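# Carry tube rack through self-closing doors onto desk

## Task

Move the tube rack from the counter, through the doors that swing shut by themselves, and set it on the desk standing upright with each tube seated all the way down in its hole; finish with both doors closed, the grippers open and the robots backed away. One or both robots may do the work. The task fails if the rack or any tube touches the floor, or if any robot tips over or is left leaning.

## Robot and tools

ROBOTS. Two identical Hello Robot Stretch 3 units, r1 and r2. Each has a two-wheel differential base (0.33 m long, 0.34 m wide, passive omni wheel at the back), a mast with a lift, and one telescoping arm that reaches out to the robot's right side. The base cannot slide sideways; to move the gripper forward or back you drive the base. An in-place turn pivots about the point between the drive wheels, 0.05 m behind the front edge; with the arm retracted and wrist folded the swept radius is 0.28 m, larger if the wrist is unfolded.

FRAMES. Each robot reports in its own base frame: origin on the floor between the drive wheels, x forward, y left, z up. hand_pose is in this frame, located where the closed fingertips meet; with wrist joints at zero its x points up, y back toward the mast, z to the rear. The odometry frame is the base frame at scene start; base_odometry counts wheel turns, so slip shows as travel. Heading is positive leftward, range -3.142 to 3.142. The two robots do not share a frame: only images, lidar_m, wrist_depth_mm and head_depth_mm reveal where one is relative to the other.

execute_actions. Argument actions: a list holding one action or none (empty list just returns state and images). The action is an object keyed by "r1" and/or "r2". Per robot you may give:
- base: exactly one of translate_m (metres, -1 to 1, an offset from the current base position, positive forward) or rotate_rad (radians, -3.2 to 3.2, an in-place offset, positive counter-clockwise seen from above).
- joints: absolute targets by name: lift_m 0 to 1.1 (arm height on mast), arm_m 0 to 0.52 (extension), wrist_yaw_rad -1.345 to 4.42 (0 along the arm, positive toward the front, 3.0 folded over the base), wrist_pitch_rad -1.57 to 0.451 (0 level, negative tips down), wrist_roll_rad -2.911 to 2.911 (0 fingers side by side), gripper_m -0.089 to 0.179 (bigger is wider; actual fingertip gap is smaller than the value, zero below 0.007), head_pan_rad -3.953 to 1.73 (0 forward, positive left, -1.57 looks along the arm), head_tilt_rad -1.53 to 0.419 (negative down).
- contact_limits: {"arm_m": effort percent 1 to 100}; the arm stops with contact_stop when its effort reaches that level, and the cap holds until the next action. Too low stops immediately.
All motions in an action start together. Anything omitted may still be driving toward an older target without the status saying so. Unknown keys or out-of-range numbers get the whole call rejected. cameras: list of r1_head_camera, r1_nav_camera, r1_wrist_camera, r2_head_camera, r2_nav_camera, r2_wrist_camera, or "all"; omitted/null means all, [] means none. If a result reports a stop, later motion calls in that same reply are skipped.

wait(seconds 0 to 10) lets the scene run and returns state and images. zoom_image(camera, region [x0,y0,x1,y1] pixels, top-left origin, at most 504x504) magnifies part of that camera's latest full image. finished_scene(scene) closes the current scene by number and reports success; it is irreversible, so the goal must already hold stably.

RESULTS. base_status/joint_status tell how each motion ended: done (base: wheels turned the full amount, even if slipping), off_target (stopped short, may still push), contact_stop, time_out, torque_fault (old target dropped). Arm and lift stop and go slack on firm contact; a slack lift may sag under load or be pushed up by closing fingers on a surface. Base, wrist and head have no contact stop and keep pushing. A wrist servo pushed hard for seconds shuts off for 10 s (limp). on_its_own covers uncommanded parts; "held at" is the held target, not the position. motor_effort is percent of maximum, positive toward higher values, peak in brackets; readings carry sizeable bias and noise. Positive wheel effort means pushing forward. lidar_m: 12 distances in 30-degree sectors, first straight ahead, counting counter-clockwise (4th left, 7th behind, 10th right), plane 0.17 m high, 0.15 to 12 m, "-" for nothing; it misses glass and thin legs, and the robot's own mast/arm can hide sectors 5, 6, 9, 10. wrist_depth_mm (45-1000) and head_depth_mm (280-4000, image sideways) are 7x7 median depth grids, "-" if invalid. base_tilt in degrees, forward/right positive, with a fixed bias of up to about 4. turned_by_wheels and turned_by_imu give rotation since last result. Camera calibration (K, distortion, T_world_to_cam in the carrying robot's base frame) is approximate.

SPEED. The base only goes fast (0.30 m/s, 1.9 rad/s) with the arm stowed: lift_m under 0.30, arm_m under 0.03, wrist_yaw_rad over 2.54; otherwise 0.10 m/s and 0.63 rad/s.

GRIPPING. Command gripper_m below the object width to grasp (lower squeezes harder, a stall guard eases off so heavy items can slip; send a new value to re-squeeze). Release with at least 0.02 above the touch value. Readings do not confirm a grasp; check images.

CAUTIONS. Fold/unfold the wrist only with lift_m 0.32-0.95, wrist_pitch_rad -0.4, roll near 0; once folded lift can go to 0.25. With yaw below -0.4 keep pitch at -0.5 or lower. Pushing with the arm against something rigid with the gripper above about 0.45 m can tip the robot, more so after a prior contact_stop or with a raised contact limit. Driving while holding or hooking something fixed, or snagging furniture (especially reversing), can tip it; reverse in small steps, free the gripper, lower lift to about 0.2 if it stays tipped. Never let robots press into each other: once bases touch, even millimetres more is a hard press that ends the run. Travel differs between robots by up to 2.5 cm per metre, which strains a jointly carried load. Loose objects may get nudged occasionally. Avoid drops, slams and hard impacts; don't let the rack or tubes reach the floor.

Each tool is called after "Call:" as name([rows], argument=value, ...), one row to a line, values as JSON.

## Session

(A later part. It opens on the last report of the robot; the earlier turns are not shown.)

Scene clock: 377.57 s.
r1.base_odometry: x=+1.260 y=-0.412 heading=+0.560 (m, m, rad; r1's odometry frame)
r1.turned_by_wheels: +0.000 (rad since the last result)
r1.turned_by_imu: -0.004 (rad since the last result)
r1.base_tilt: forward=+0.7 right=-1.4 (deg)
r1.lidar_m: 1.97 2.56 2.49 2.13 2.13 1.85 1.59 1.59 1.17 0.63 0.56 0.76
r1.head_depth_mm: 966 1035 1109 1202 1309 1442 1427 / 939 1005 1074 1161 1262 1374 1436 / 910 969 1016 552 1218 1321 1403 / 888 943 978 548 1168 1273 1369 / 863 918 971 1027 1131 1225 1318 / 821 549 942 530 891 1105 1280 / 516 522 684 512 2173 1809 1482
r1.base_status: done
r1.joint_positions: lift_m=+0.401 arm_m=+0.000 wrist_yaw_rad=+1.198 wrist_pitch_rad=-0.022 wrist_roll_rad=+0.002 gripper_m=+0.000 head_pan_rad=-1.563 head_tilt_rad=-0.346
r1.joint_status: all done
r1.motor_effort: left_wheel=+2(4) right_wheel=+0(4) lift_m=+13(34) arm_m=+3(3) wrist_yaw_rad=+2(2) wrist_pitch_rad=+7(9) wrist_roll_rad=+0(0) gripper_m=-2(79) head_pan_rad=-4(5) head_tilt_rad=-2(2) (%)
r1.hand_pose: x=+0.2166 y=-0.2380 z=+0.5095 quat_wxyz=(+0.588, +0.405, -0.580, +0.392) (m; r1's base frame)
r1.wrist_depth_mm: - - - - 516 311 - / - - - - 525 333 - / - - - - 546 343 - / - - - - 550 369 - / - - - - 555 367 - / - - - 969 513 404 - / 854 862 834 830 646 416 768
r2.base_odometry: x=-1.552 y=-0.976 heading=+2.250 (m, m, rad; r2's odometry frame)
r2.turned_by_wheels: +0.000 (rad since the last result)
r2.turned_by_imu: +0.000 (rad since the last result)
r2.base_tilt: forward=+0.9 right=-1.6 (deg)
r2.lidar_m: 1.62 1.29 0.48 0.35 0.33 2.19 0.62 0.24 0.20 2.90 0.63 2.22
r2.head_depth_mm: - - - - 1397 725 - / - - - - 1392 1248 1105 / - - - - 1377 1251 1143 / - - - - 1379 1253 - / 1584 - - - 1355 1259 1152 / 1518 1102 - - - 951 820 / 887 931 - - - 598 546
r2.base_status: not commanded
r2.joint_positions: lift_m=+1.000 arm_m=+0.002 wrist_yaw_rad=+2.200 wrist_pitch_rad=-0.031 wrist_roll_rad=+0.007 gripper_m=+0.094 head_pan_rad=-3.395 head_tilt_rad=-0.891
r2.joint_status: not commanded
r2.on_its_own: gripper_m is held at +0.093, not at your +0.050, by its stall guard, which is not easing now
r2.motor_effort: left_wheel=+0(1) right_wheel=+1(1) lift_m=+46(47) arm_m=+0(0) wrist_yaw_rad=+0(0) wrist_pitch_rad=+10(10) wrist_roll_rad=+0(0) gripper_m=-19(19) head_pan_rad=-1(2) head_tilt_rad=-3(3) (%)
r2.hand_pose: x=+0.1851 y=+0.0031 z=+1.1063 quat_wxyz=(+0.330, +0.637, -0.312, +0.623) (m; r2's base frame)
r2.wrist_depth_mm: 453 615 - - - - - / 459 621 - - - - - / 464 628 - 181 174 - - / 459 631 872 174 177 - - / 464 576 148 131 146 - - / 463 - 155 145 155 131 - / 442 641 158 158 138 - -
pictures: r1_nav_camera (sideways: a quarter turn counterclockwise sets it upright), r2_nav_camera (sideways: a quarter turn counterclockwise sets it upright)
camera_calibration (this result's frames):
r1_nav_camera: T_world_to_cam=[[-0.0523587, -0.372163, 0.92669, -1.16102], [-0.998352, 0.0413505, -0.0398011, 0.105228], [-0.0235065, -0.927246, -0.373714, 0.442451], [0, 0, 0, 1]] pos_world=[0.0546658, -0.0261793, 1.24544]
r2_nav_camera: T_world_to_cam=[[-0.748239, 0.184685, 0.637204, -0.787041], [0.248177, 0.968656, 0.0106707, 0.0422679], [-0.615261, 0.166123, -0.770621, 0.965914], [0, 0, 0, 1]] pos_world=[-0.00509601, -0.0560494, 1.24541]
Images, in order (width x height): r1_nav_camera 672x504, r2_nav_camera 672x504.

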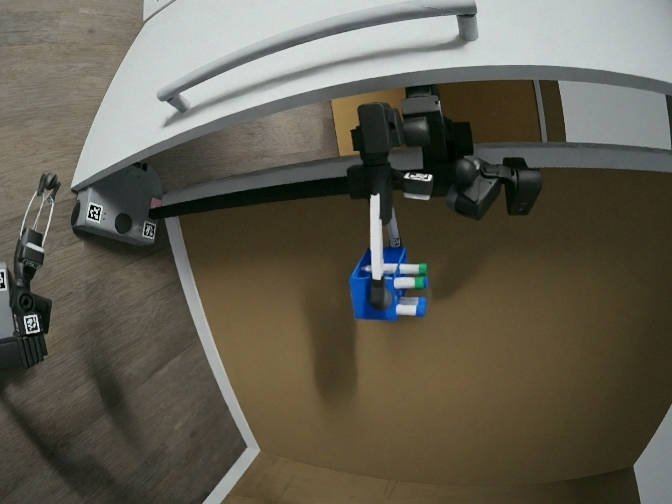

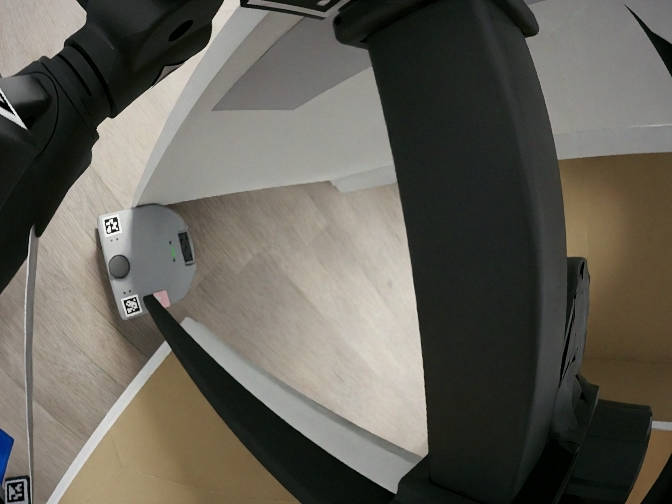

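Call:
execute_actions([
  {"r1":{"base":{"rotate_rad":0.25}}},
], cameras=[])

Call:
execute_actions([
  {"r1":{"joints":{"wrist_yaw_rad":0.0}}},
], cameras=["r1_nav_camera","r1_wrist_camera"])

Scene clock: 386.00 s.
r1.base_odometry: x=+1.260 y=-0.412 heading=+0.810 (m, m, rad; r1's odometry frame)
r1.turned_by_wheels: +0.250 (rad since the last result)
r1.turned_by_imu: +0.249 (rad since the last result)
r1.base_tilt: forward=+0.8 right=-1.5 (deg)
r1.lidar_m: 2.57 2.64 2.23 2.13 2.20 1.66 1.58 1.46 1.05 0.63 0.56 1.38
r1.head_depth_mm: 856 915 950 521 1145 1254 1353 / 855 909 960 1025 1142 1245 1347 / 828 882 966 1048 1135 1230 1342 / 532 537 718 537 917 1182 1212 / 874 720 941 538 2325 1793 1459 / 2870 2993 498 466 2365 1736 717 / 2839 3023 510 538 583 642 715
r1.base_status: done
r1.joint_positions: lift_m=+0.401 arm_m=+0.000 wrist_yaw_rad=+1.198 wrist_pitch_rad=-0.022 wrist_roll_rad=+0.002 gripper_m=+0.000 head_pan_rad=-1.563 head_tilt_rad=-0.346
r1.joint_status: not commanded
r1.motor_effort: left_wheel=-2(7) right_wheel=+2(6) lift_m=+13(14) arm_m=+3(3) wrist_yaw_rad=+1(2) wrist_pitch_rad=+8(8) wrist_roll_rad=+0(0) gripper_m=-3(2) head_pan_rad=-4(5) head_tilt_rad=-2(2) (%)
r1.hand_pose: x=+0.2167 y=-0.2379 z=+0.5095 quat_wxyz=(+0.588, +0.406, -0.580, +0.392) (m; r1's base frame)
r1.wrist_depth_mm: - - - - - 602 358 / - - - - - 594 361 / - - - - - 594 358 / - - - - - 586 360 / - - - - - 590 355 / - - - 974 - 578 353 / 857 853 848 839 831 587 357
r2.base_odometry: x=-1.552 y=-0.976 heading=+2.250 (m, m, rad; r2's odometry frame)
r2.turned_by_wheels: +0.000 (rad since the last result)
r2.turned_by_imu: +0.000 (rad since the last result)
r2.base_tilt: forward=+1.0 right=-1.6 (deg)
r2.lidar_m: 1.62 1.28 0.48 0.35 0.33 2.19 0.62 0.24 0.20 2.90 0.63 2.21
r2.head_depth_mm: - - - - 1397 726 - / - - - - 1393 1247 1104 / - - - - 1379 1249 1146 / - - - - 1383 1254 - / 1596 - - - 1361 1254 1147 / 1515 1102 - - - 950 820 / 890 931 - - - 597 548
r2.base_status: not commanded
r2.joint_positions: lift_m=+1.000 arm_m=+0.002 wrist_yaw_rad=+2.200 wrist_pitch_rad=-0.031 wrist_roll_rad=+0.007 gripper_m=+0.094 head_pan_rad=-3.395 head_tilt_rad=-0.891
r2.joint_status: not commanded
r2.on_its_own: gripper_m is held at +0.093, not at your +0.050, by its stall guard, which is not easing now
r2.motor_effort: left_wheel=+0(0) right_wheel=+1(1) lift_m=+47(47) arm_m=+0(1) wrist_yaw_rad=+1(1) wrist_pitch_rad=+10(10) wrist_roll_rad=+0(0) gripper_m=-20(19) head_pan_rad=-1(2) head_tilt_rad=-4(3) (%)
r2.hand_pose: x=+0.1851 y=+0.0031 z=+1.1063 quat_wxyz=(+0.330, +0.637, -0.312, +0.623) (m; r2's base frame)
r2.wrist_depth_mm: 452 614 995 - - - - / 454 625 - - - - - / 459 625 - 180 173 - - / 458 628 871 174 177 - - / 463 568 148 130 147 - - / 463 - 155 144 154 131 - / 445 633 158 158 138 - -
pictures: none
No camera images: the call's "cameras" was empty. Leave "cameras" out to get every camera's image.

Scene clock: 387.60 s.
r1.base_odometry: x=+1.260 y=-0.412 heading=+0.810 (m, m, rad; r1's odometry frame)
r1.turned_by_wheels: +0.000 (rad since the last result)
r1.turned_by_imu: +0.000 (rad since the last result)
r1.base_tilt: forward=+0.8 right=-1.5 (deg)
r1.lidar_m: 2.57 2.64 2.23 2.14 2.20 1.66 1.58 1.46 1.05 0.63 0.56 1.38
r1.head_depth_mm: 860 916 947 521 1144 1253 1351 / 854 914 957 1030 1135 1244 1348 / 828 883 963 1050 1137 1236 1339 / 532 537 717 538 921 1181 1210 / 873 718 944 539 2319 1792 1464 / 2854 2974 498 467 2343 1742 716 / 2822 3007 511 539 584 641 718
r1.base_status: not commanded
r1.joint_positions: lift_m=+0.401 arm_m=+0.000 wrist_yaw_rad=+0.003 wrist_pitch_rad=-0.022 wrist_roll_rad=+0.002 gripper_m=+0.000 head_pan_rad=-1.563 head_tilt_rad=-0.346
r1.joint_status: all done
r1.motor_effort: left_wheel=-2(2) right_wheel=+3(2) lift_m=+14(14) arm_m=+3(3) wrist_yaw_rad=-2(4) wrist_pitch_rad=+8(8) wrist_roll_rad=+0(0) gripper_m=-2(2) head_pan_rad=-4(4) head_tilt_rad=-3(2) (%)
r1.hand_pose: x=-0.0208 y=-0.4003 z=+0.5095 quat_wxyz=(+0.707, +0.009, -0.707, -0.007) (m; r1's base frame)
r1.wrist_depth_mm: 269 - - 708 734 745 754 / 282 - - 744 745 756 769 / 295 - - 761 749 764 809 / 317 - - 792 795 812 810 / 338 - - - 857 853 870 / 374 344 - 780 874 873 902 / 408 353 586 606 841 832 819
r2.base_odometry: x=-1.552 y=-0.976 heading=+2.250 (m, m, rad; r2's odometry frame)
r2.turned_by_wheels: +0.000 (rad since the last result)
r2.turned_by_imu: +0.000 (rad since the last result)
r2.base_tilt: forward=+1.0 right=-1.7 (deg)
r2.lidar_m: 1.62 1.29 0.48 0.35 0.33 2.19 0.62 0.24 0.20 2.90 0.63 2.21
r2.head_depth_mm: - - - - 1398 728 - / - - - - 1391 1246 1099 / - - - - 1385 1248 1144 / - - - - 1381 1255 - / 1592 - - - 1360 1258 1152 / 1523 1103 - - - 948 820 / 889 933 - - - 597 546
r2.base_status: not commanded
r2.joint_positions: lift_m=+1.000 arm_m=+0.002 wrist_yaw_rad=+2.200 wrist_pitch_rad=-0.031 wrist_roll_rad=+0.007 gripper_m=+0.094 head_pan_rad=-3.395 head_tilt_rad=-0.891
r2.joint_status: not commanded
r2.on_its_own: gripper_m is held at +0.093, not at your +0.050, by its stall guard, which is not easing now
r2.motor_effort: left_wheel=-1(0) right_wheel=+1(1) lift_m=+46(47) arm_m=+0(1) wrist_yaw_rad=-1(0) wrist_pitch_rad=+10(11) wrist_roll_rad=+0(0) gripper_m=-19(19) head_pan_rad=-1(1) head_tilt_rad=-4(4) (%)
r2.hand_pose: x=+0.1851 y=+0.0031 z=+1.1063 quat_wxyz=(+0.330, +0.637, -0.312, +0.623) (m; r2's base frame)
r2.wrist_depth_mm: 454 614 - - - - - / 458 623 - - - - - / 459 625 - 181 173 - - / 462 633 865 173 177 - - / 463 575 147 131 146 - - / 459 - 155 144 155 131 - / 444 629 158 158 138 - -
pictures: r1_nav_camera (sideways: a quarter turn counterclockwise sets it upright), r1_wrist_camera
camera_calibration (this result's frames):
r1_nav_camera: T_world_to_cam=[[-0.0523587, -0.372163, 0.926689, -1.16102], [-0.998352, 0.0413505, -0.0398011, 0.105228], [-0.0235065, -0.927246, -0.373714, 0.442451], [0, 0, 0, 1]] pos_world=[0.0546658, -0.0261793, 1.24544]
r1_wrist_camera: T_world_to_cam=[[-0.998963, 0.0308635, -0.0334601, 0.00565489], [0.0401211, 0.24972, -0.967487, 0.618108], [-0.0215043, -0.967826, -0.2507, -0.0971591], [0, 0, 0, 1]] pos_world=[-0.0212395, -0.248562, 0.573843]
Images, in order (width x height): r1_nav_camera 672x504, r1_wrist_camera 644x364.

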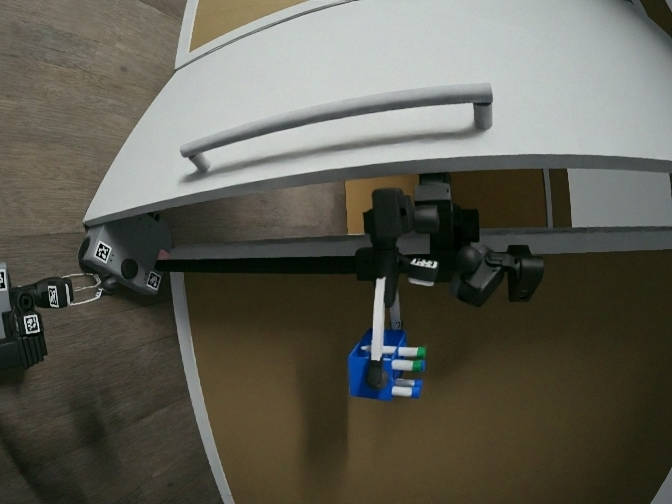

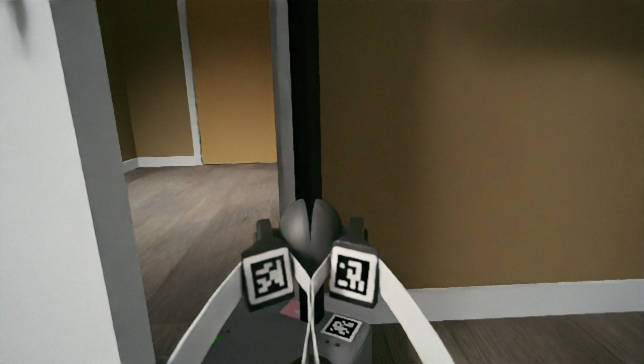

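Call:
execute_actions([
  {"r1":{"joints":{"wrist_yaw_rad":0.3,"arm_m":0.2},"contact_limits":{"arm_m":15}}},
], cameras=["r1_wrist_camera"])

Call:
execute_actions([
  {"r1":{"base":{"translate_m":0.2}}},
], cameras=["r1_nav_camera","r1_wrist_camera"])

Scene clock: 395.40 s.
r1.base_odometry: x=+1.260 y=-0.412 heading=+0.810 (m, m, rad; r1's odometry frame)
r1.turned_by_wheels: +0.000 (rad since the last result)
r1.turned_by_imu: -0.001 (rad since the last result)
r1.base_tilt: forward=+0.9 right=-1.3 (deg)
r1.lidar_m: 2.56 2.64 2.23 2.14 2.20 1.66 1.58 1.46 1.05 0.63 0.56 1.38
r1.head_depth_mm: 858 914 950 520 1148 1250 1354 / 854 910 957 1027 1140 1246 1347 / 830 882 962 1043 1133 1239 1336 / 532 537 717 536 917 1186 1216 / 875 717 946 538 2315 1790 1467 / 2847 2994 497 466 2329 1730 715 / 2832 3007 510 539 584 640 717
r1.base_status: not commanded
r1.joint_positions: lift_m=+0.401 arm_m=+0.200 wrist_yaw_rad=+0.299 wrist_pitch_rad=-0.022 wrist_roll_rad=+0.002 gripper_m=+0.000 head_pan_rad=-1.563 head_tilt_rad=-0.346
r1.joint_status: all done
r1.motor_effort: left_wheel=-2(2) right_wheel=+2(3) lift_m=+14(14) arm_m=+4(4) wrist_yaw_rad=+1(1) wrist_pitch_rad=+9(8) wrist_roll_rad=+0(0) gripper_m=-3(3) head_pan_rad=-5(4) head_tilt_rad=-3(2) (%)
r1.contact_limits: arm_m 15 (drawing in: default 32, maximum 51; extending or still: default 41, maximum 68)
r1.hand_pose: x=+0.0537 y=-0.5890 z=+0.5095 quat_wxyz=(+0.700, +0.113, -0.698, +0.097) (m; r1's base frame)
r1.wrist_depth_mm: - - - - 335 474 451 / - - - - 341 495 469 / 152 - - - 353 510 482 / 155 - - - 550 523 498 / 158 - - - 553 554 520 / 163 - - 944 394 574 532 / 167 796 826 838 625 588 549
r2.base_odometry: x=-1.552 y=-0.976 heading=+2.250 (m, m, rad; r2's odometry frame)
r2.turned_by_wheels: +0.000 (rad since the last result)
r2.turned_by_imu: +0.000 (rad since the last result)
r2.base_tilt: forward=+1.0 right=-1.7 (deg)
r2.lidar_m: 1.62 1.29 0.48 0.35 0.33 2.19 0.62 0.24 0.20 2.91 0.63 2.22
r2.head_depth_mm: - - - - 1398 726 - / - - - - 1391 1245 1104 / - - - - 1383 1248 1143 / - - - - 1385 1255 - / 1588 - - - 1360 1257 1150 / 1510 1106 - - - 948 822 / 886 932 - - - 597 546
r2.base_status: not commanded
r2.joint_positions: lift_m=+1.000 arm_m=+0.002 wrist_yaw_rad=+2.200 wrist_pitch_rad=-0.031 wrist_roll_rad=+0.007 gripper_m=+0.094 head_pan_rad=-3.395 head_tilt_rad=-0.891
r2.joint_status: not commanded
r2.on_its_own: gripper_m is held at +0.093, not at your +0.050, by its stall guard, which is not easing now
r2.motor_effort: left_wheel=-1(0) right_wheel=+1(1) lift_m=+47(47) arm_m=+0(1) wrist_yaw_rad=+0(1) wrist_pitch_rad=+10(10) wrist_roll_rad=+0(0) gripper_m=-19(19) head_pan_rad=-2(1) head_tilt_rad=-3(4) (%)
r2.hand_pose: x=+0.1851 y=+0.0031 z=+1.1063 quat_wxyz=(+0.330, +0.637, -0.312, +0.623) (m; r2's base frame)
r2.wrist_depth_mm: 455 612 981 - - - - / 458 625 - - - - - / 457 627 - 181 174 - - / 463 627 884 173 177 - - / 464 571 148 130 146 - - / 460 - 155 144 155 131 - / 445 634 158 158 138 - -
pictures: r1_wrist_camera
camera_calibration (this result's frames):
r1_wrist_camera: T_world_to_cam=[[-0.96458, -0.261659, -0.0334603, -0.0882429], [-0.0344098, 0.250568, -0.967487, 0.666736], [0.261536, -0.932068, -0.250697, -0.272293], [0, 0, 0, 1]] pos_world=[0.00903928, -0.443947, 0.573843]
Images, in order (width x height): r1_wrist_camera 644x364.

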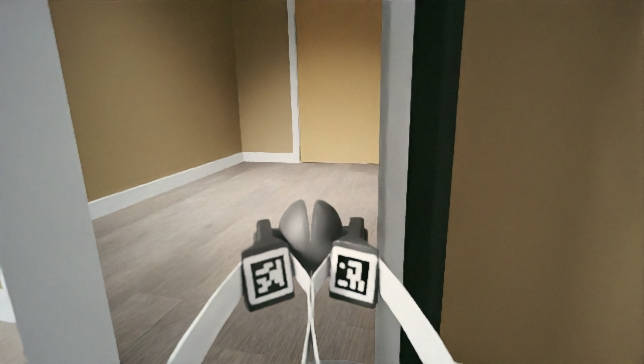

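Scene clock: 398.43 s.
r1.base_odometry: x=+1.398 y=-0.267 heading=+0.810 (m, m, rad; r1's odometry frame)
r1.turned_by_wheels: +0.000 (rad since the last result)
r1.turned_by_imu: -0.120 (rad since the last result)
r1.base_tilt: forward=+0.9 right=-1.6 (deg)
r1.lidar_m: 2.38 2.40 2.34 2.14 2.16 1.93 1.77 1.67 1.09 0.52 0.58 1.23
r1.head_depth_mm: 892 944 1007 1102 1200 1314 1397 / 562 556 548 559 1173 1280 1374 / 661 708 725 553 1114 1213 1208 / 851 727 498 1066 1173 1672 1342 / 2834 725 502 535 578 627 689 / 426 459 497 542 591 633 637 / 445 463 493 477 518 696 787
r1.base_status: done
r1.joint_positions: lift_m=+0.401 arm_m=+0.200 wrist_yaw_rad=+0.196 wrist_pitch_rad=-0.023 wrist_roll_rad=+0.002 gripper_m=+0.000 head_pan_rad=-1.563 head_tilt_rad=-0.346
r1.joint_status: not commanded
r1.on_its_own: wrist_yaw_rad is held at +0.218, not at your +0.300, by its stall guard, which is not easing now; wrist_yaw_rad is at rest, and its effort (+18) is outside its rest range (-12 to +12)
r1.motor_effort: left_wheel=-5(16) right_wheel=+9(28) lift_m=+13(13) arm_m=+3(4) wrist_yaw_rad=+18(60) wrist_pitch_rad=+8(8) wrist_roll_rad=+0(0) gripper_m=-4(7) head_pan_rad=-4(5) head_tilt_rad=-2(3) (%)
r1.hand_pose: x=+0.0284 y=-0.5954 z=+0.5093 quat_wxyz=(+0.704, +0.078, -0.703, +0.061) (m; r1's base frame)
r1.wrist_depth_mm: 92 85 108 - 506 512 523 / 100 88 110 - 530 531 530 / 108 92 112 - 553 544 552 / 118 96 115 - 562 565 575 / 130 100 115 - 588 588 593 / 145 106 111 979 601 631 618 / 165 116 130 831 638 655 645
r2.base_odometry: x=-1.552 y=-0.976 heading=+2.250 (m, m, rad; r2's odometry frame)
r2.turned_by_wheels: +0.000 (rad since the last result)
r2.turned_by_imu: +0.000 (rad since the last result)
r2.base_tilt: forward=+1.1 right=-1.6 (deg)
r2.lidar_m: 1.62 1.29 0.48 0.35 0.33 2.19 0.62 0.24 0.20 0.65 0.68 2.21
r2.head_depth_mm: - - - - 1397 728 - / - - - - 1389 1249 1102 / - - - - 1376 1253 1144 / - - - - 1382 1254 - / 1585 - - - 1360 1259 1148 / 1512 1103 - - - 952 821 / 884 932 - - - 597 547
r2.base_status: not commanded
r2.joint_positions: lift_m=+1.000 arm_m=+0.002 wrist_yaw_rad=+2.200 wrist_pitch_rad=-0.031 wrist_roll_rad=+0.007 gripper_m=+0.094 head_pan_rad=-3.395 head_tilt_rad=-0.891
r2.joint_status: not commanded
r2.on_its_own: gripper_m is held at +0.093, not at your +0.050, by its stall guard, which is not easing now
r2.motor_effort: left_wheel=+0(1) right_wheel=+0(1) lift_m=+47(46) arm_m=+0(1) wrist_yaw_rad=+0(0) wrist_pitch_rad=+10(11) wrist_roll_rad=+0(0) gripper_m=-20(19) head_pan_rad=-1(1) head_tilt_rad=-4(4) (%)
r2.hand_pose: x=+0.1851 y=+0.0031 z=+1.1063 quat_wxyz=(+0.330, +0.637, -0.312, +0.623) (m; r2's base frame)
r2.wrist_depth_mm: 455 612 989 - - - - / 459 616 - - - - - / 459 624 - 181 173 - - / 461 635 886 173 177 - - / 464 577 148 130 147 - - / 459 - 155 145 155 131 - / 445 633 158 158 138 - -
pictures: r1_nav_camera (sideways: a quarter turn counterclockwise sets it upright), r1_wrist_camera
camera_calibration (this result's frames):
r1_nav_camera: T_world_to_cam=[[-0.0523586, -0.372167, 0.926688, -1.16102], [-0.998352, 0.0413504, -0.0398009, 0.105228], [-0.0235063, -0.927244, -0.373718, 0.442456], [0, 0, 0, 1]] pos_world=[0.0546658, -0.026179, 1.24544]
r1_wrist_camera: T_world_to_cam=[[-0.986247, -0.161891, -0.0332923, -0.0544216], [-0.00891834, 0.253264, -0.967356, 0.668152], [0.165038, -0.953755, -0.251225, -0.281596], [0, 0, 0, 1]] pos_world=[-0.00124027, -0.446603, 0.573785]
Images, in order (width x height): r1_nav_camera 672x504, r1_wrist_camera 644x364.

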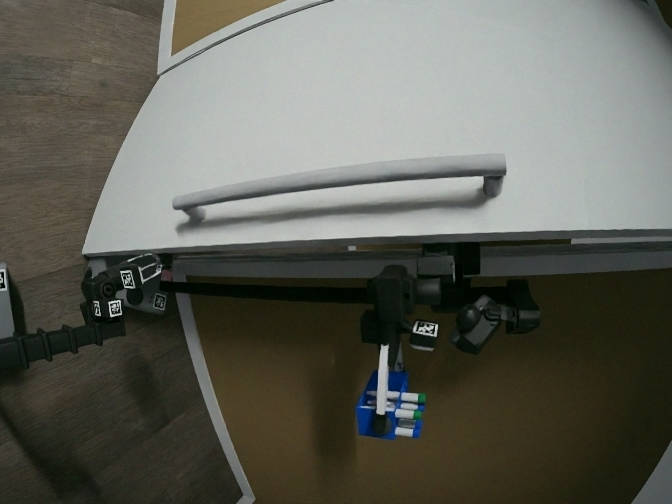

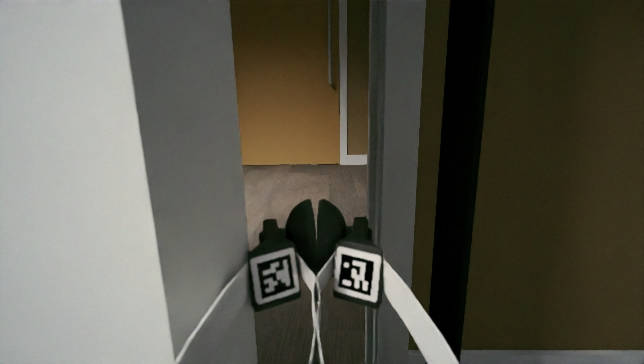

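Call:
execute_actions([
  {"r1":{"base":{"translate_m":-0.1}}},
], cameras=[])

Call:
execute_actions([
  {"r1":{"joints":{"arm_m":0.4,"wrist_yaw_rad":0.6},"contact_limits":{"arm_m":15}}},
], cameras=[])

Call:
execute_actions([
  {"r1":{"base":{"translate_m":0.06},"joints":{"wrist_yaw_rad":1.0}}},
], cameras=["r1_nav_camera","r1_wrist_camera"])

Scene clock: 408.83 s.
r1.base_odometry: x=+1.329 y=-0.340 heading=+0.810 (m, m, rad; r1's odometry frame)
r1.turned_by_wheels: +0.000 (rad since the last result)
r1.turned_by_imu: -0.002 (rad since the last result)
r1.base_tilt: forward=+0.8 right=-1.6 (deg)
r1.lidar_m: 2.48 2.50 2.32 2.13 2.15 1.81 1.67 1.68 1.10 0.57 0.55 1.12
r1.head_depth_mm: 902 966 1000 560 1214 1328 1408 / 890 953 1002 1093 1194 1301 1391 / 869 596 989 1078 1170 1271 1375 / 546 552 727 551 934 1196 1247 / 832 721 644 538 2135 1746 1463 / 2841 2940 503 2799 2243 659 697 / 2796 2907 499 530 569 634 690
r1.base_status: done
r1.joint_positions: lift_m=+0.401 arm_m=+0.200 wrist_yaw_rad=+0.215 wrist_pitch_rad=-0.023 wrist_roll_rad=+0.002 gripper_m=+0.000 head_pan_rad=-1.563 head_tilt_rad=-0.346
r1.joint_status: not commanded
r1.on_its_own: wrist_yaw_rad is held at +0.218, not at your +0.300, by its stall guard, which is not easing now
r1.motor_effort: left_wheel=+1(8) right_wheel=+0(5) lift_m=+14(14) arm_m=+4(4) wrist_yaw_rad=+2(17) wrist_pitch_rad=+8(9) wrist_roll_rad=+0(0) gripper_m=-2(4) head_pan_rad=-5(5) head_tilt_rad=-2(2) (%)
r1.hand_pose: x=+0.0331 y=-0.5944 z=+0.5093 quat_wxyz=(+0.704, +0.084, -0.702, +0.068) (m; r1's base frame)
r1.wrist_depth_mm: - - - 567 512 524 516 / - - - 591 545 536 532 / - - - - 568 557 557 / - - - - 579 578 566 / - - - - 608 603 599 / - - - 943 634 638 632 / 159 846 812 718 663 651 640
r2.base_odometry: x=-1.552 y=-0.976 heading=+2.250 (m, m, rad; r2's odometry frame)
r2.turned_by_wheels: +0.000 (rad since the last result)
r2.turned_by_imu: +0.000 (rad since the last result)
r2.base_tilt: forward=+1.0 right=-1.6 (deg)
r2.lidar_m: 1.62 1.28 0.48 0.35 0.33 2.18 0.62 0.24 0.20 2.90 0.64 2.21
r2.head_depth_mm: - - - - 1401 727 - / - - - - 1391 1247 1101 / - - - - 1377 1247 1146 / - - - - 1385 1253 - / 1591 - - - 1354 1256 1148 / 1516 1103 - - - 948 823 / 886 931 - - - 597 547
r2.base_status: not commanded
r2.joint_positions: lift_m=+1.000 arm_m=+0.002 wrist_yaw_rad=+2.200 wrist_pitch_rad=-0.031 wrist_roll_rad=+0.007 gripper_m=+0.094 head_pan_rad=-3.395 head_tilt_rad=-0.891
r2.joint_status: not commanded
r2.on_its_own: gripper_m is held at +0.093, not at your +0.050, by its stall guard, which is not easing now
r2.motor_effort: left_wheel=+0(0) right_wheel=+0(0) lift_m=+47(47) arm_m=+0(0) wrist_yaw_rad=+0(0) wrist_pitch_rad=+10(11) wrist_roll_rad=+0(0) gripper_m=-19(20) head_pan_rad=-1(2) head_tilt_rad=-4(3) (%)
r2.hand_pose: x=+0.1851 y=+0.0031 z=+1.1063 quat_wxyz=(+0.330, +0.637, -0.312, +0.623) (m; r2's base frame)
r2.wrist_depth_mm: 452 614 987 - - - - / 454 622 - - - - - / 460 626 - 180 174 - - / 462 627 893 173 177 - - / 465 570 148 130 147 - - / 457 - 156 144 154 131 - / 444 631 157 158 138 - -
pictures: none
No camera images: the call's "cameras" was empty. Leave "cameras" out to get every camera's image.

Scene clock: 411.53 s.
r1.base_odometry: x=+1.329 y=-0.340 heading=+0.810 (m, m, rad; r1's odometry frame)
r1.turned_by_wheels: +0.000 (rad since the last result)
r1.turned_by_imu: -0.001 (rad since the last result)
r1.base_tilt: forward=+0.9 right=-1.4 (deg)
r1.lidar_m: 2.48 2.51 2.32 2.13 2.15 1.81 1.66 1.69 1.10 0.57 0.55 1.12
r1.head_depth_mm: 904 965 998 560 1216 1339 1401 / 892 953 1002 1090 1189 1302 1389 / 868 596 995 1075 1169 1274 1371 / 546 551 726 551 932 1192 1281 / 833 721 646 537 2141 1735 1430 / 2848 2946 503 2821 2248 659 698 / 2767 2911 499 530 568 633 690
r1.base_status: not commanded
r1.joint_positions: lift_m=+0.401 arm_m=+0.400 wrist_yaw_rad=+0.598 wrist_pitch_rad=-0.023 wrist_roll_rad=+0.002 gripper_m=+0.000 head_pan_rad=-1.563 head_tilt_rad=-0.346
r1.joint_status: all done
r1.motor_effort: left_wheel=+1(1) right_wheel=+0(0) lift_m=+14(13) arm_m=+4(4) wrist_yaw_rad=+2(2) wrist_pitch_rad=+8(9) wrist_roll_rad=+0(0) gripper_m=-2(2) head_pan_rad=-5(5) head_tilt_rad=-2(2) (%)
r1.contact_limits: arm_m 15 (drawing in: default 32, maximum 51; extending or still: default 41, maximum 68)
r1.hand_pose: x=+0.1226 y=-0.7559 z=+0.5093 quat_wxyz=(+0.678, +0.216, -0.673, +0.200) (m; r1's base frame)
r1.wrist_depth_mm: - - - - - 306 137 / 815 - - - - 316 139 / 810 - - - - 330 142 / 835 - - - - 340 145 / 743 - - - - 351 148 / 654 - - 948 - 366 156 / 570 827 848 828 774 373 162
r2.base_odometry: x=-1.552 y=-0.976 heading=+2.250 (m, m, rad; r2's odometry frame)
r2.turned_by_wheels: +0.000 (rad since the last result)
r2.turned_by_imu: +0.000 (rad since the last result)
r2.base_tilt: forward=+1.0 right=-1.7 (deg)
r2.lidar_m: 1.62 1.28 0.48 0.35 0.33 2.19 0.62 0.24 0.20 2.91 0.65 2.21
r2.head_depth_mm: - - - - 1398 727 - / - - - - 1395 1248 1103 / - - - - 1379 1251 1145 / - - - - 1380 1251 666 / 1593 - - - 1357 1253 1149 / 1519 1102 - - - 950 820 / 886 931 - - - 597 547
r2.base_status: not commanded
r2.joint_positions: lift_m=+1.000 arm_m=+0.002 wrist_yaw_rad=+2.200 wrist_pitch_rad=-0.031 wrist_roll_rad=+0.007 gripper_m=+0.094 head_pan_rad=-3.395 head_tilt_rad=-0.891
r2.joint_status: not commanded
r2.on_its_own: gripper_m is held at +0.093, not at your +0.050, by its stall guard, which is not easing now
r2.motor_effort: left_wheel=+0(0) right_wheel=+0(0) lift_m=+47(47) arm_m=+0(0) wrist_yaw_rad=+0(1) wrist_pitch_rad=+10(10) wrist_roll_rad=+0(0) gripper_m=-19(19) head_pan_rad=-3(2) head_tilt_rad=-3(3) (%)
r2.hand_pose: x=+0.1851 y=+0.0031 z=+1.1063 quat_wxyz=(+0.330, +0.637, -0.312, +0.623) (m; r2's base frame)
r2.wrist_depth_mm: 453 615 - - - - - / 458 625 - - - - - / 458 628 - 181 174 - - / 463 635 869 173 176 - - / 466 578 148 130 146 - - / 460 - 155 144 154 131 - / 444 632 157 158 138 - -
pictures: none
No camera images: the call's "cameras" was empty. Leave "cameras" out to get every camera's image.

Scene clock: 413.07 s.
r1.base_odometry: x=+1.371 y=-0.296 heading=+0.810 (m, m, rad; r1's odometry frame)
r1.turned_by_wheels: +0.000 (rad since the last result)
r1.turned_by_imu: +0.000 (rad since the last result)
r1.base_tilt: forward=+0.9 right=-1.6 (deg)
r1.lidar_m: 2.43 2.45 2.33 2.14 2.15 1.88 1.73 1.68 1.09 0.53 0.56 1.19
r1.head_depth_mm: 897 959 1007 1105 1208 1323 1396 / 885 912 991 1091 1178 1288 1372 / 550 553 726 551 1129 1228 1332 / 822 719 500 541 1139 1247 1344 / 2792 733 501 2937 2209 1676 698 / 2781 470 495 529 573 634 689 / 427 461 501 546 584 572 700
r1.base_status: done
r1.joint_positions: lift_m=+0.401 arm_m=+0.400 wrist_yaw_rad=+0.997 wrist_pitch_rad=-0.023 wrist_roll_rad=+0.002 gripper_m=+0.000 head_pan_rad=-1.563 head_tilt_rad=-0.346
r1.joint_status: all done
r1.motor_effort: left_wheel=+1(4) right_wheel=+0(2) lift_m=+13(13) arm_m=+4(4) wrist_yaw_rad=+2(3) wrist_pitch_rad=+8(8) wrist_roll_rad=+0(0) gripper_m=-2(3) head_pan_rad=-4(4) head_tilt_rad=-2(2) (%)
r1.hand_pose: x=+0.1933 y=-0.6833 z=+0.5093 quat_wxyz=(+0.625, +0.346, -0.617, +0.331) (m; r1's base frame)
r1.wrist_depth_mm: 101 156 855 - - - - / 99 151 816 - - - - / 97 147 696 - - - - / 95 141 612 - - - - / 93 137 391 - - - - / 91 134 280 945 - - - / 90 129 662 832 847 787 819
r2.base_odometry: x=-1.552 y=-0.976 heading=+2.250 (m, m, rad; r2's odometry frame)
r2.turned_by_wheels: +0.000 (rad since the last result)
r2.turned_by_imu: +0.000 (rad since the last result)
r2.base_tilt: forward=+1.0 right=-1.7 (deg)
r2.lidar_m: 1.62 1.28 0.48 0.35 0.33 2.19 0.61 0.24 0.20 0.65 0.65 2.21
r2.head_depth_mm: - - - - 1399 726 - / - - - - 1389 1246 1106 / - - - - 1382 1250 1145 / - - - - 1379 1252 - / 1589 - - - 1364 1257 1146 / 1515 1104 - - - 911 739 / 887 934 - - - 597 548
r2.base_status: not commanded
r2.joint_positions: lift_m=+1.000 arm_m=+0.002 wrist_yaw_rad=+2.200 wrist_pitch_rad=-0.031 wrist_roll_rad=+0.007 gripper_m=+0.094 head_pan_rad=-3.395 head_tilt_rad=-0.891
r2.joint_status: not commanded
r2.on_its_own: gripper_m is held at +0.093, not at your +0.050, by its stall guard, which is not easing now
r2.motor_effort: left_wheel=+0(0) right_wheel=+0(0) lift_m=+47(47) arm_m=+0(1) wrist_yaw_rad=+1(1) wrist_pitch_rad=+10(11) wrist_roll_rad=+0(0) gripper_m=-19(19) head_pan_rad=-4(1) head_tilt_rad=-4(3) (%)
r2.hand_pose: x=+0.1851 y=+0.0031 z=+1.1063 quat_wxyz=(+0.330, +0.637, -0.312, +0.623) (m; r2's base frame)
r2.wrist_depth_mm: 455 609 - - - - - / 453 619 - - - - - / 456 624 - 181 173 - - / 462 636 882 173 176 - - / 468 577 148 130 147 - - / 458 - 155 144 154 131 - / 443 633 158 158 138 - -
pictures: r1_nav_camera (sideways: a quarter turn counterclockwise sets it upright), r1_wrist_camera
camera_calibration (this result's frames):
r1_nav_camera: T_world_to_cam=[[-0.0523585, -0.372167, 0.926688, -1.16102], [-0.998352, 0.0413501, -0.0398009, 0.105228], [-0.0235061, -0.927244, -0.373718, 0.442456], [0, 0, 0, 1]] pos_world=[0.0546658, -0.026179, 1.24544]
r1_wrist_camera: T_world_to_cam=[[-0.570085, -0.82091, -0.0332985, -0.436794], [-0.188043, 0.169827, -0.967367, 0.669527], [0.799777, -0.54522, -0.251182, -0.236258], [0, 0, 0, 1]] pos_world=[0.0658433, -0.601085, 0.57379]
Images, in order (width x height): r1_nav_camera 672x504, r1_wrist_camera 644x364.

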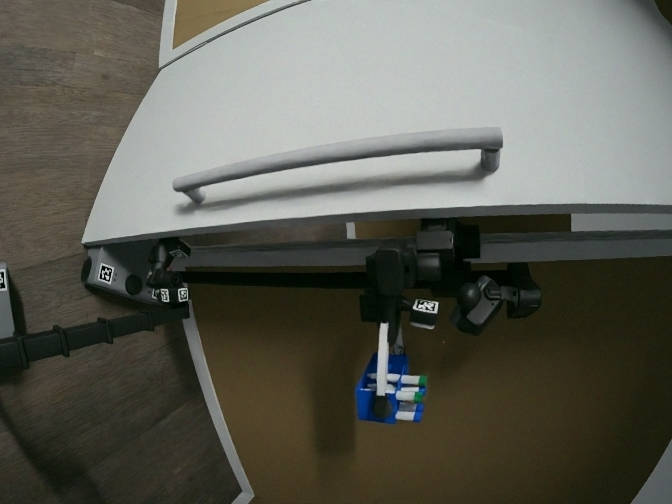

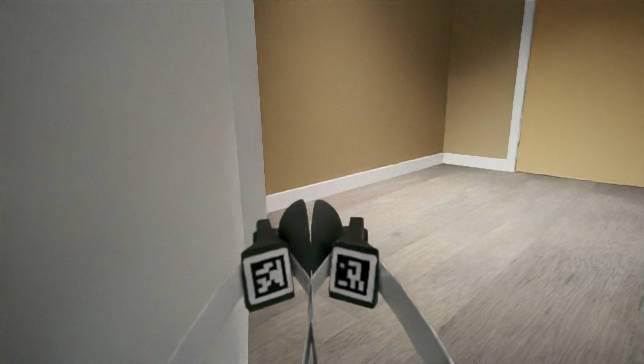

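Hooked behind. Pull with forward motion.

Call:
execute_actions([
  {"r1":{"base":{"translate_m":0.15},"joints":{"arm_m":0.2,"wrist_yaw_rad":1.2},"contact_limits":{"arm_m":35}}},
], cameras=[])

Call:
execute_actions([
  {"r1":{"base":{"translate_m":0.2},"joints":{"arm_m":0.05,"wrist_yaw_rad":1.4},"contact_limits":{"arm_m":35}}},
], cameras=["r1_nav_camera","r2_nav_camera"])

Scene clock: 420.67 s.
r1.base_odometry: x=+1.474 y=-0.188 heading=+0.810 (m, m, rad; r1's odometry frame)
r1.turned_by_wheels: +0.000 (rad since the last result)
r1.turned_by_imu: +0.000 (rad since the last result)
r1.base_tilt: forward=+0.9 right=-1.5 (deg)
r1.lidar_m: 2.28 2.29 2.35 2.16 2.17 2.05 1.88 1.64 0.68 0.83 0.27 1.23
r1.head_depth_mm: 625 703 501 1076 1181 1286 1383 / 845 720 503 1019 1106 1217 1201 / 865 731 706 1082 1175 1276 1354 / 2890 3036 3269 3300 2293 1770 1450 / 2844 3027 3225 3315 2313 1781 1462 / 2773 2987 3170 3312 2329 1798 1471 / 2765 2934 3104 3248 2354 1806 1474
r1.base_status: done
r1.joint_positions: lift_m=+0.401 arm_m=+0.200 wrist_yaw_rad=+1.198 wrist_pitch_rad=-0.022 wrist_roll_rad=+0.001 gripper_m=+0.000 head_pan_rad=-1.563 head_tilt_rad=-0.347
r1.joint_status: all done
r1.motor_effort: left_wheel=+0(11) right_wheel=+0(29) lift_m=+13(13) arm_m=-6(17) wrist_yaw_rad=+1(35) wrist_pitch_rad=+8(9) wrist_roll_rad=+0(0) gripper_m=-2(5) head_pan_rad=-5(5) head_tilt_rad=-2(2) (%)
r1.contact_limits: arm_m 35 (drawing in: default 32, maximum 51; extending or still: default 41, maximum 68)
r1.hand_pose: x=+0.2167 y=-0.4385 z=+0.5097 quat_wxyz=(+0.588, +0.405, -0.580, +0.392) (m; r1's base frame)
r1.wrist_depth_mm: 119 141 197 317 793 - - / 120 144 202 328 853 - - / 122 146 203 335 881 - - / 123 148 207 348 937 - - / 124 150 201 - 980 - - / 126 152 194 369 - - - / 127 153 232 402 785 819 818
r2.base_odometry: x=-1.552 y=-0.976 heading=+2.250 (m, m, rad; r2's odometry frame)
r2.turned_by_wheels: +0.000 (rad since the last result)
r2.turned_by_imu: +0.000 (rad since the last result)
r2.base_tilt: forward=+0.9 right=-1.6 (deg)
r2.lidar_m: 1.62 1.29 0.48 0.35 0.33 2.19 0.87 0.59 0.54 0.68 2.80 2.21
r2.head_depth_mm: - - - - 1399 727 - / - - - - 1388 1252 1107 / - - - - 1381 1250 1144 / - - - - 1380 1252 - / 1597 - - - 1359 1258 1150 / 1507 1107 - - - 1263 1111 / 888 960 - - - 1216 1112
r2.base_status: not commanded
r2.joint_positions: lift_m=+1.000 arm_m=+0.002 wrist_yaw_rad=+2.200 wrist_pitch_rad=-0.031 wrist_roll_rad=+0.007 gripper_m=+0.094 head_pan_rad=-3.395 head_tilt_rad=-0.891
r2.joint_status: not commanded
r2.on_its_own: gripper_m is held at +0.093, not at your +0.050, by its stall guard, which is not easing now
r2.motor_effort: left_wheel=+0(0) right_wheel=+0(0) lift_m=+47(47) arm_m=+0(1) wrist_yaw_rad=+0(1) wrist_pitch_rad=+10(11) wrist_roll_rad=+0(0) gripper_m=-19(19) head_pan_rad=-2(3) head_tilt_rad=-4(4) (%)
r2.hand_pose: x=+0.1851 y=+0.0031 z=+1.1063 quat_wxyz=(+0.330, +0.637, -0.312, +0.623) (m; r2's base frame)
r2.wrist_depth_mm: 455 612 - - - - - / 457 626 - - - - - / 462 627 - 181 173 - - / 464 627 876 173 177 - - / 465 568 148 130 146 - - / 459 - 155 144 154 131 - / 445 630 157 158 137 - -
pictures: none
No camera images: the call's "cameras" was empty. Leave "cameras" out to get every camera's image.

Scene clock: 424.50 s.
r1.base_odometry: x=+1.612 y=-0.043 heading=+0.810 (m, m, rad; r1's odometry frame)
r1.turned_by_wheels: +0.000 (rad since the last result)
r1.turned_by_imu: +0.000 (rad since the last result)
r1.base_tilt: forward=+0.8 right=-1.6 (deg)
r1.lidar_m: 0.20 2.10 2.38 2.19 2.21 2.26 2.07 1.59 0.76 2.66 0.37 0.18
r1.head_depth_mm: 895 902 990 1064 1148 1248 1335 / 2606 2737 2904 2873 2252 1703 1399 / 2909 3089 3300 3237 2287 1762 1432 / 2880 3057 3261 3281 2310 1777 1448 / 2826 3005 3200 3267 2312 1789 1456 / 2787 2958 3129 3270 2351 1797 1471 / 2723 2926 3071 3218 2346 1801 1476
r1.base_status: done
r1.joint_positions: lift_m=+0.401 arm_m=+0.050 wrist_yaw_rad=+1.388 wrist_pitch_rad=-0.024 wrist_roll_rad=+0.001 gripper_m=+0.000 head_pan_rad=-1.563 head_tilt_rad=-0.347
r1.joint_status: all done
r1.motor_effort: left_wheel=-1(17) right_wheel=+4(36) lift_m=+14(14) arm_m=-6(16) wrist_yaw_rad=+10(89) wrist_pitch_rad=+9(10) wrist_roll_rad=+0(0) gripper_m=-4(10) head_pan_rad=-4(4) head_tilt_rad=-2(2) (%)
r1.contact_limits: arm_m 35 (drawing in: default 32, maximum 51; extending or still: default 41, maximum 68)
r1.hand_pose: x=+0.2299 y=-0.2418 z=+0.5090 quat_wxyz=(+0.549, +0.459, -0.538, +0.445) (m; r1's base frame)
r1.wrist_depth_mm: 112 123 143 170 212 278 401 / 114 127 147 177 220 294 440 / 117 130 152 182 229 314 482 / 120 133 156 188 241 332 531 / 123 136 159 - 253 352 583 / 125 140 158 206 281 377 671 / 128 144 178 215 266 407 752
r2.base_odometry: x=-1.552 y=-0.976 heading=+2.250 (m, m, rad; r2's odometry frame)
r2.turned_by_wheels: +0.000 (rad since the last result)
r2.turned_by_imu: +0.000 (rad since the last result)
r2.base_tilt: forward=+0.9 right=-1.7 (deg)
r2.lidar_m: 1.62 1.28 0.48 0.35 0.33 2.18 0.93 0.79 0.79 0.76 2.80 2.21
r2.head_depth_mm: - - - - 1406 729 - / - - - - 1390 1255 1103 / - - - - 1383 1251 1145 / - - - - 1381 1254 - / 1591 - - - 1361 1254 1148 / 1508 1106 - - - 1259 1112 / 887 965 - - - 1262 1116
r2.base_status: not commanded
r2.joint_positions: lift_m=+1.000 arm_m=+0.002 wrist_yaw_rad=+2.200 wrist_pitch_rad=-0.031 wrist_roll_rad=+0.007 gripper_m=+0.094 head_pan_rad=-3.395 head_tilt_rad=-0.891
r2.joint_status: not commanded
r2.on_its_own: gripper_m is held at +0.093, not at your +0.050, by its stall guard, which is not easing now
r2.motor_effort: left_wheel=+0(0) right_wheel=+0(0) lift_m=+47(47) arm_m=-1(0) wrist_yaw_rad=+0(0) wrist_pitch_rad=+10(11) wrist_roll_rad=+0(0) gripper_m=-20(19) head_pan_rad=-3(1) head_tilt_rad=-3(4) (%)
r2.hand_pose: x=+0.1851 y=+0.0031 z=+1.1063 quat_wxyz=(+0.330, +0.637, -0.312, +0.623) (m; r2's base frame)
r2.wrist_depth_mm: 451 619 - - - - - / 455 617 - - - - - / 461 621 - 181 173 - - / 462 632 881 173 176 - - / 465 571 147 130 146 - - / 463 - 155 144 154 131 - / 442 632 157 158 138 - -
pictures: r1_nav_camera (sideways: a quarter turn counterclockwise sets it upright), r2_nav_camera (sideways: a quarter turn counterclockwise sets it upright)
camera_calibration (this result's frames):
r1_nav_camera: T_world_to_cam=[[-0.0523568, -0.372396, 0.926596, -1.1609], [-0.998352, 0.0413601, -0.0397888, 0.105212], [-0.0235069, -0.927152, -0.373948, 0.442754], [0, 0, 0, 1]] pos_world=[0.0546657, -0.026165, 1.24544]
r2_nav_camera: T_world_to_cam=[[-0.748239, 0.184685, 0.637204, -0.787041], [0.248176, 0.968656, 0.0106707, 0.0422679], [-0.615261, 0.166123, -0.770621, 0.965914], [0, 0, 0, 1]] pos_world=[-0.00509598, -0.0560494, 1.24541]
Images, in order (width x height): r1_nav_camera 672x504, r2_nav_camera 672x504.

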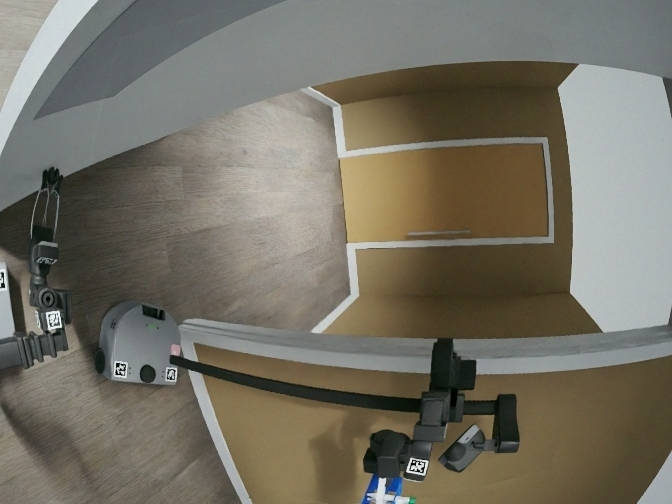

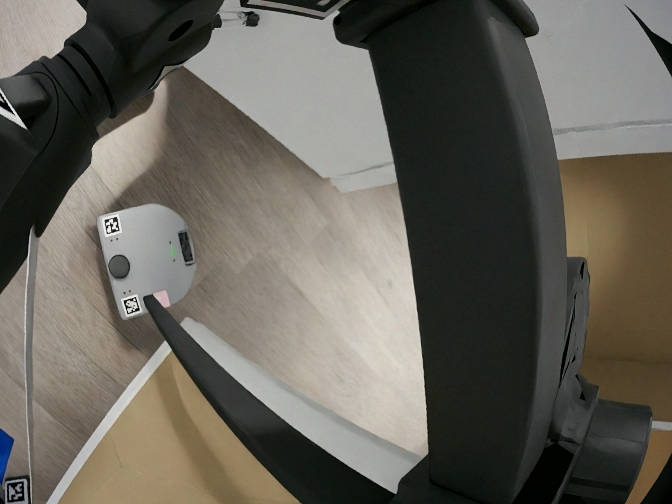

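Call:
execute_actions([
  {"r2":{"base":{"translate_m":-0.5}}},
], cameras=[])

Call:
execute_actions([
  {"r2":{"base":{"rotate_rad":-1.03},"joints":{"head_pan_rad":-3.14,"head_tilt_rad":-0.6}}},
], cameras=["r1_nav_camera","r2_nav_camera"])

Scene clock: 436.47 s.
r1.base_odometry: x=+1.612 y=-0.043 heading=+0.810 (m, m, rad; r1's odometry frame)
r1.turned_by_wheels: +0.000 (rad since the last result)
r1.turned_by_imu: -0.002 (rad since the last result)
r1.base_tilt: forward=+0.8 right=-1.5 (deg)
r1.lidar_m: 0.20 2.09 2.39 2.18 2.21 2.26 2.07 1.59 1.05 0.83 0.37 0.18
r1.head_depth_mm: 897 941 996 1065 1149 1251 1352 / 2626 2740 720 2847 2256 1704 1405 / 2930 3087 818 3233 2282 1763 1438 / 2825 2951 3182 3088 2217 1663 1277 / 2756 752 711 2943 2227 1783 1281 / 2777 891 659 3302 2344 1807 1463 / 2759 2881 3131 3261 2348 1820 1479
r1.base_status: not commanded
r1.joint_positions: lift_m=+0.401 arm_m=+0.050 wrist_yaw_rad=+1.388 wrist_pitch_rad=-0.024 wrist_roll_rad=+0.001 gripper_m=+0.000 head_pan_rad=-1.563 head_tilt_rad=-0.347
r1.joint_status: not commanded
r1.motor_effort: left_wheel=-1(1) right_wheel=+3(3) lift_m=+13(14) arm_m=-6(6) wrist_yaw_rad=+10(10) wrist_pitch_rad=+9(9) wrist_roll_rad=+0(0) gripper_m=-3(3) head_pan_rad=-4(5) head_tilt_rad=-2(2) (%)
r1.hand_pose: x=+0.2300 y=-0.2418 z=+0.5090 quat_wxyz=(+0.549, +0.459, -0.538, +0.445) (m; r1's base frame)
r1.wrist_depth_mm: 112 123 143 170 211 275 405 / 114 126 147 177 221 296 444 / 117 129 151 183 232 311 485 / 120 132 156 189 240 331 534 / 122 136 158 - 254 356 586 / 126 140 158 206 280 383 675 / 129 143 178 216 267 411 746
r2.base_odometry: x=-1.238 y=-1.365 heading=+2.250 (m, m, rad; r2's odometry frame)
r2.turned_by_wheels: +0.000 (rad since the last result)
r2.turned_by_imu: -0.003 (rad since the last result)
r2.base_tilt: forward=+1.1 right=-1.7 (deg)
r2.lidar_m: 2.07 0.39 0.39 1.38 2.46 1.58 0.55 0.45 0.45 0.51 0.83 2.83
r2.head_depth_mm: - - - - 1406 1241 - / - - - - 1395 1248 1123 / - - - - 1382 1249 1149 / - - - - 1379 1251 - / 1140 - - - 1355 1258 1150 / 1088 1247 - - - 1145 1116 / 1029 560 - - - 891 1064
r2.base_status: done
r2.joint_positions: lift_m=+1.000 arm_m=+0.002 wrist_yaw_rad=+2.200 wrist_pitch_rad=-0.031 wrist_roll_rad=+0.007 gripper_m=+0.094 head_pan_rad=-3.395 head_tilt_rad=-0.891
r2.joint_status: not commanded
r2.on_its_own: gripper_m is held at +0.093, not at your +0.050, by its stall guard, which is not easing now
r2.motor_effort: left_wheel=+1(3) right_wheel=+0(4) lift_m=+47(47) arm_m=+1(0) wrist_yaw_rad=+0(1) wrist_pitch_rad=+11(10) wrist_roll_rad=+0(0) gripper_m=-19(19) head_pan_rad=-1(2) head_tilt_rad=-4(3) (%)
r2.hand_pose: x=+0.1851 y=+0.0031 z=+1.1063 quat_wxyz=(+0.330, +0.637, -0.312, +0.623) (m; r2's base frame)
r2.wrist_depth_mm: - 372 425 - - - - / - 386 424 - - - - / - 402 430 127 173 - - / - 409 405 173 177 - - / - 435 148 130 147 - - / - - 155 144 155 131 - / - 475 157 158 138 - -
pictures: none
No camera images: the call's "cameras" was empty. Leave "cameras" out to get every camera's image.

Scene clock: 439.10 s.
r1.base_odometry: x=+1.612 y=-0.043 heading=+0.810 (m, m, rad; r1's odometry frame)
r1.turned_by_wheels: +0.000 (rad since the last result)
r1.turned_by_imu: -0.001 (rad since the last result)
r1.base_tilt: forward=+0.8 right=-1.5 (deg)
r1.lidar_m: 0.20 2.10 2.39 2.19 2.21 2.26 2.07 1.60 1.05 0.83 0.37 0.18
r1.head_depth_mm: 896 943 995 1066 1144 1248 1354 / 2610 2734 2894 2862 2254 1698 1393 / 2825 843 3269 2829 2099 1658 1238 / 2815 879 696 2782 2300 1783 1272 / 2775 734 739 2798 2316 1792 1283 / 2785 2900 749 3306 2345 1804 1461 / 2741 2857 3029 3193 2348 1819 1486
r1.base_status: not commanded
r1.joint_positions: lift_m=+0.401 arm_m=+0.050 wrist_yaw_rad=+1.388 wrist_pitch_rad=-0.024 wrist_roll_rad=+0.001 gripper_m=+0.000 head_pan_rad=-1.563 head_tilt_rad=-0.347
r1.joint_status: not commanded
r1.motor_effort: left_wheel=-1(1) right_wheel=+3(4) lift_m=+13(14) arm_m=-6(6) wrist_yaw_rad=+10(10) wrist_pitch_rad=+9(9) wrist_roll_rad=+0(0) gripper_m=-3(3) head_pan_rad=-4(5) head_tilt_rad=-2(2) (%)
r1.hand_pose: x=+0.2300 y=-0.2418 z=+0.5090 quat_wxyz=(+0.549, +0.459, -0.538, +0.445) (m; r1's base frame)
r1.wrist_depth_mm: 112 123 143 170 211 278 402 / 114 127 147 176 219 292 437 / 117 129 151 182 231 310 471 / 120 132 156 189 239 330 526 / 123 136 159 - 253 356 587 / 126 140 158 206 280 381 669 / 128 143 178 213 269 412 761
r2.base_odometry: x=-1.238 y=-1.365 heading=+1.220 (m, m, rad; r2's odometry frame)
r2.turned_by_wheels: -1.030 (rad since the last result)
r2.turned_by_imu: -1.016 (rad since the last result)
r2.base_tilt: forward=+0.9 right=-1.6 (deg)
r2.lidar_m: 0.83 2.77 2.06 0.39 0.39 1.40 2.44 1.56 0.54 0.45 0.45 0.52
r2.head_depth_mm: 2022 2229 2410 - - - - / 2045 2259 2434 - - - - / 2066 2276 2482 - - - - / 2079 2320 2587 2377 - - - / 2089 2314 2611 2453 - - - / 2120 2335 2644 2466 - - - / 2122 2366 2594 2419 - - 1153
r2.base_status: done
r2.joint_positions: lift_m=+1.000 arm_m=+0.002 wrist_yaw_rad=+2.200 wrist_pitch_rad=-0.031 wrist_roll_rad=+0.007 gripper_m=+0.094 head_pan_rad=-3.147 head_tilt_rad=-0.606
r2.joint_status: all done
r2.on_its_own: gripper_m is held at +0.093, not at your +0.050, by its stall guard, which is not easing now
r2.motor_effort: left_wheel=+2(5) right_wheel=-3(7) lift_m=+46(47) arm_m=+0(1) wrist_yaw_rad=+0(0) wrist_pitch_rad=+10(10) wrist_roll_rad=+0(0) gripper_m=-19(19) head_pan_rad=+3(16) head_tilt_rad=+2(18) (%)
r2.hand_pose: x=+0.1851 y=+0.0031 z=+1.1063 quat_wxyz=(+0.330, +0.637, -0.312, +0.623) (m; r2's base frame)
r2.wrist_depth_mm: - - - - - - 641 / - - - - - - 617 / - - - 181 174 - - / - - - 173 177 - - / - - 148 130 147 784 - / - - 155 144 154 131 - / - - 158 158 138 783 -
pictures: r1_nav_camera (sideways: a quarter turn counterclockwise sets it upright), r2_nav_camera (sideways: a quarter turn counterclockwise sets it upright)
camera_calibration (this result's frames):
r1_nav_camera: T_world_to_cam=[[-0.0523567, -0.372396, 0.926596, -1.1609], [-0.998352, 0.04136, -0.0397888, 0.105212], [-0.0235068, -0.927152, -0.373948, 0.442754], [0, 0, 0, 1]] pos_world=[0.0546657, -0.026165, 1.24544]
r2_nav_camera: T_world_to_cam=[[-0.560436, -0.00559647, 0.828179, -1.03709], [0.00613406, 0.999922, 0.010908, 0.0434314], [-0.828175, 0.0111933, -0.560358, 0.693722], [0, 0, 0, 1]] pos_world=[-0.00696503, -0.0569971, 1.24715]
Images, in order (width x height): r1_nav_camera 672x504, r2_nav_camera 672x504.

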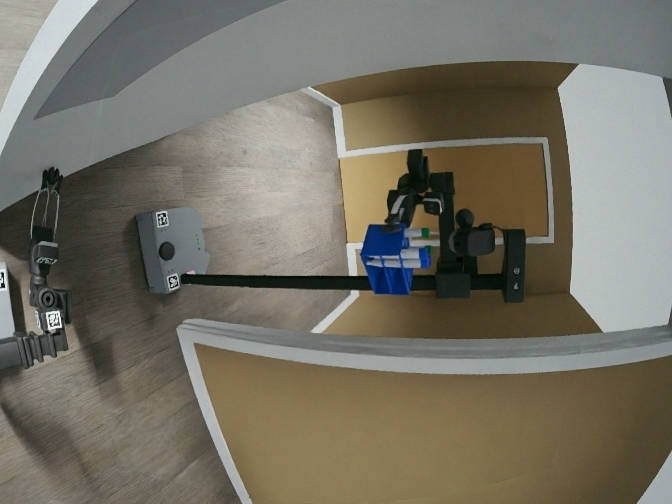

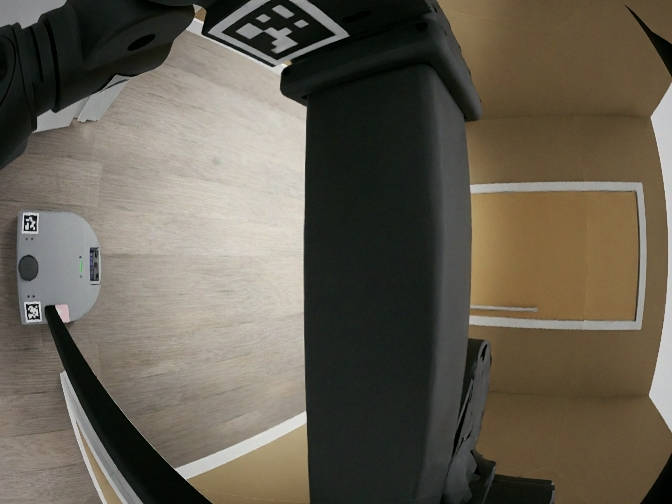

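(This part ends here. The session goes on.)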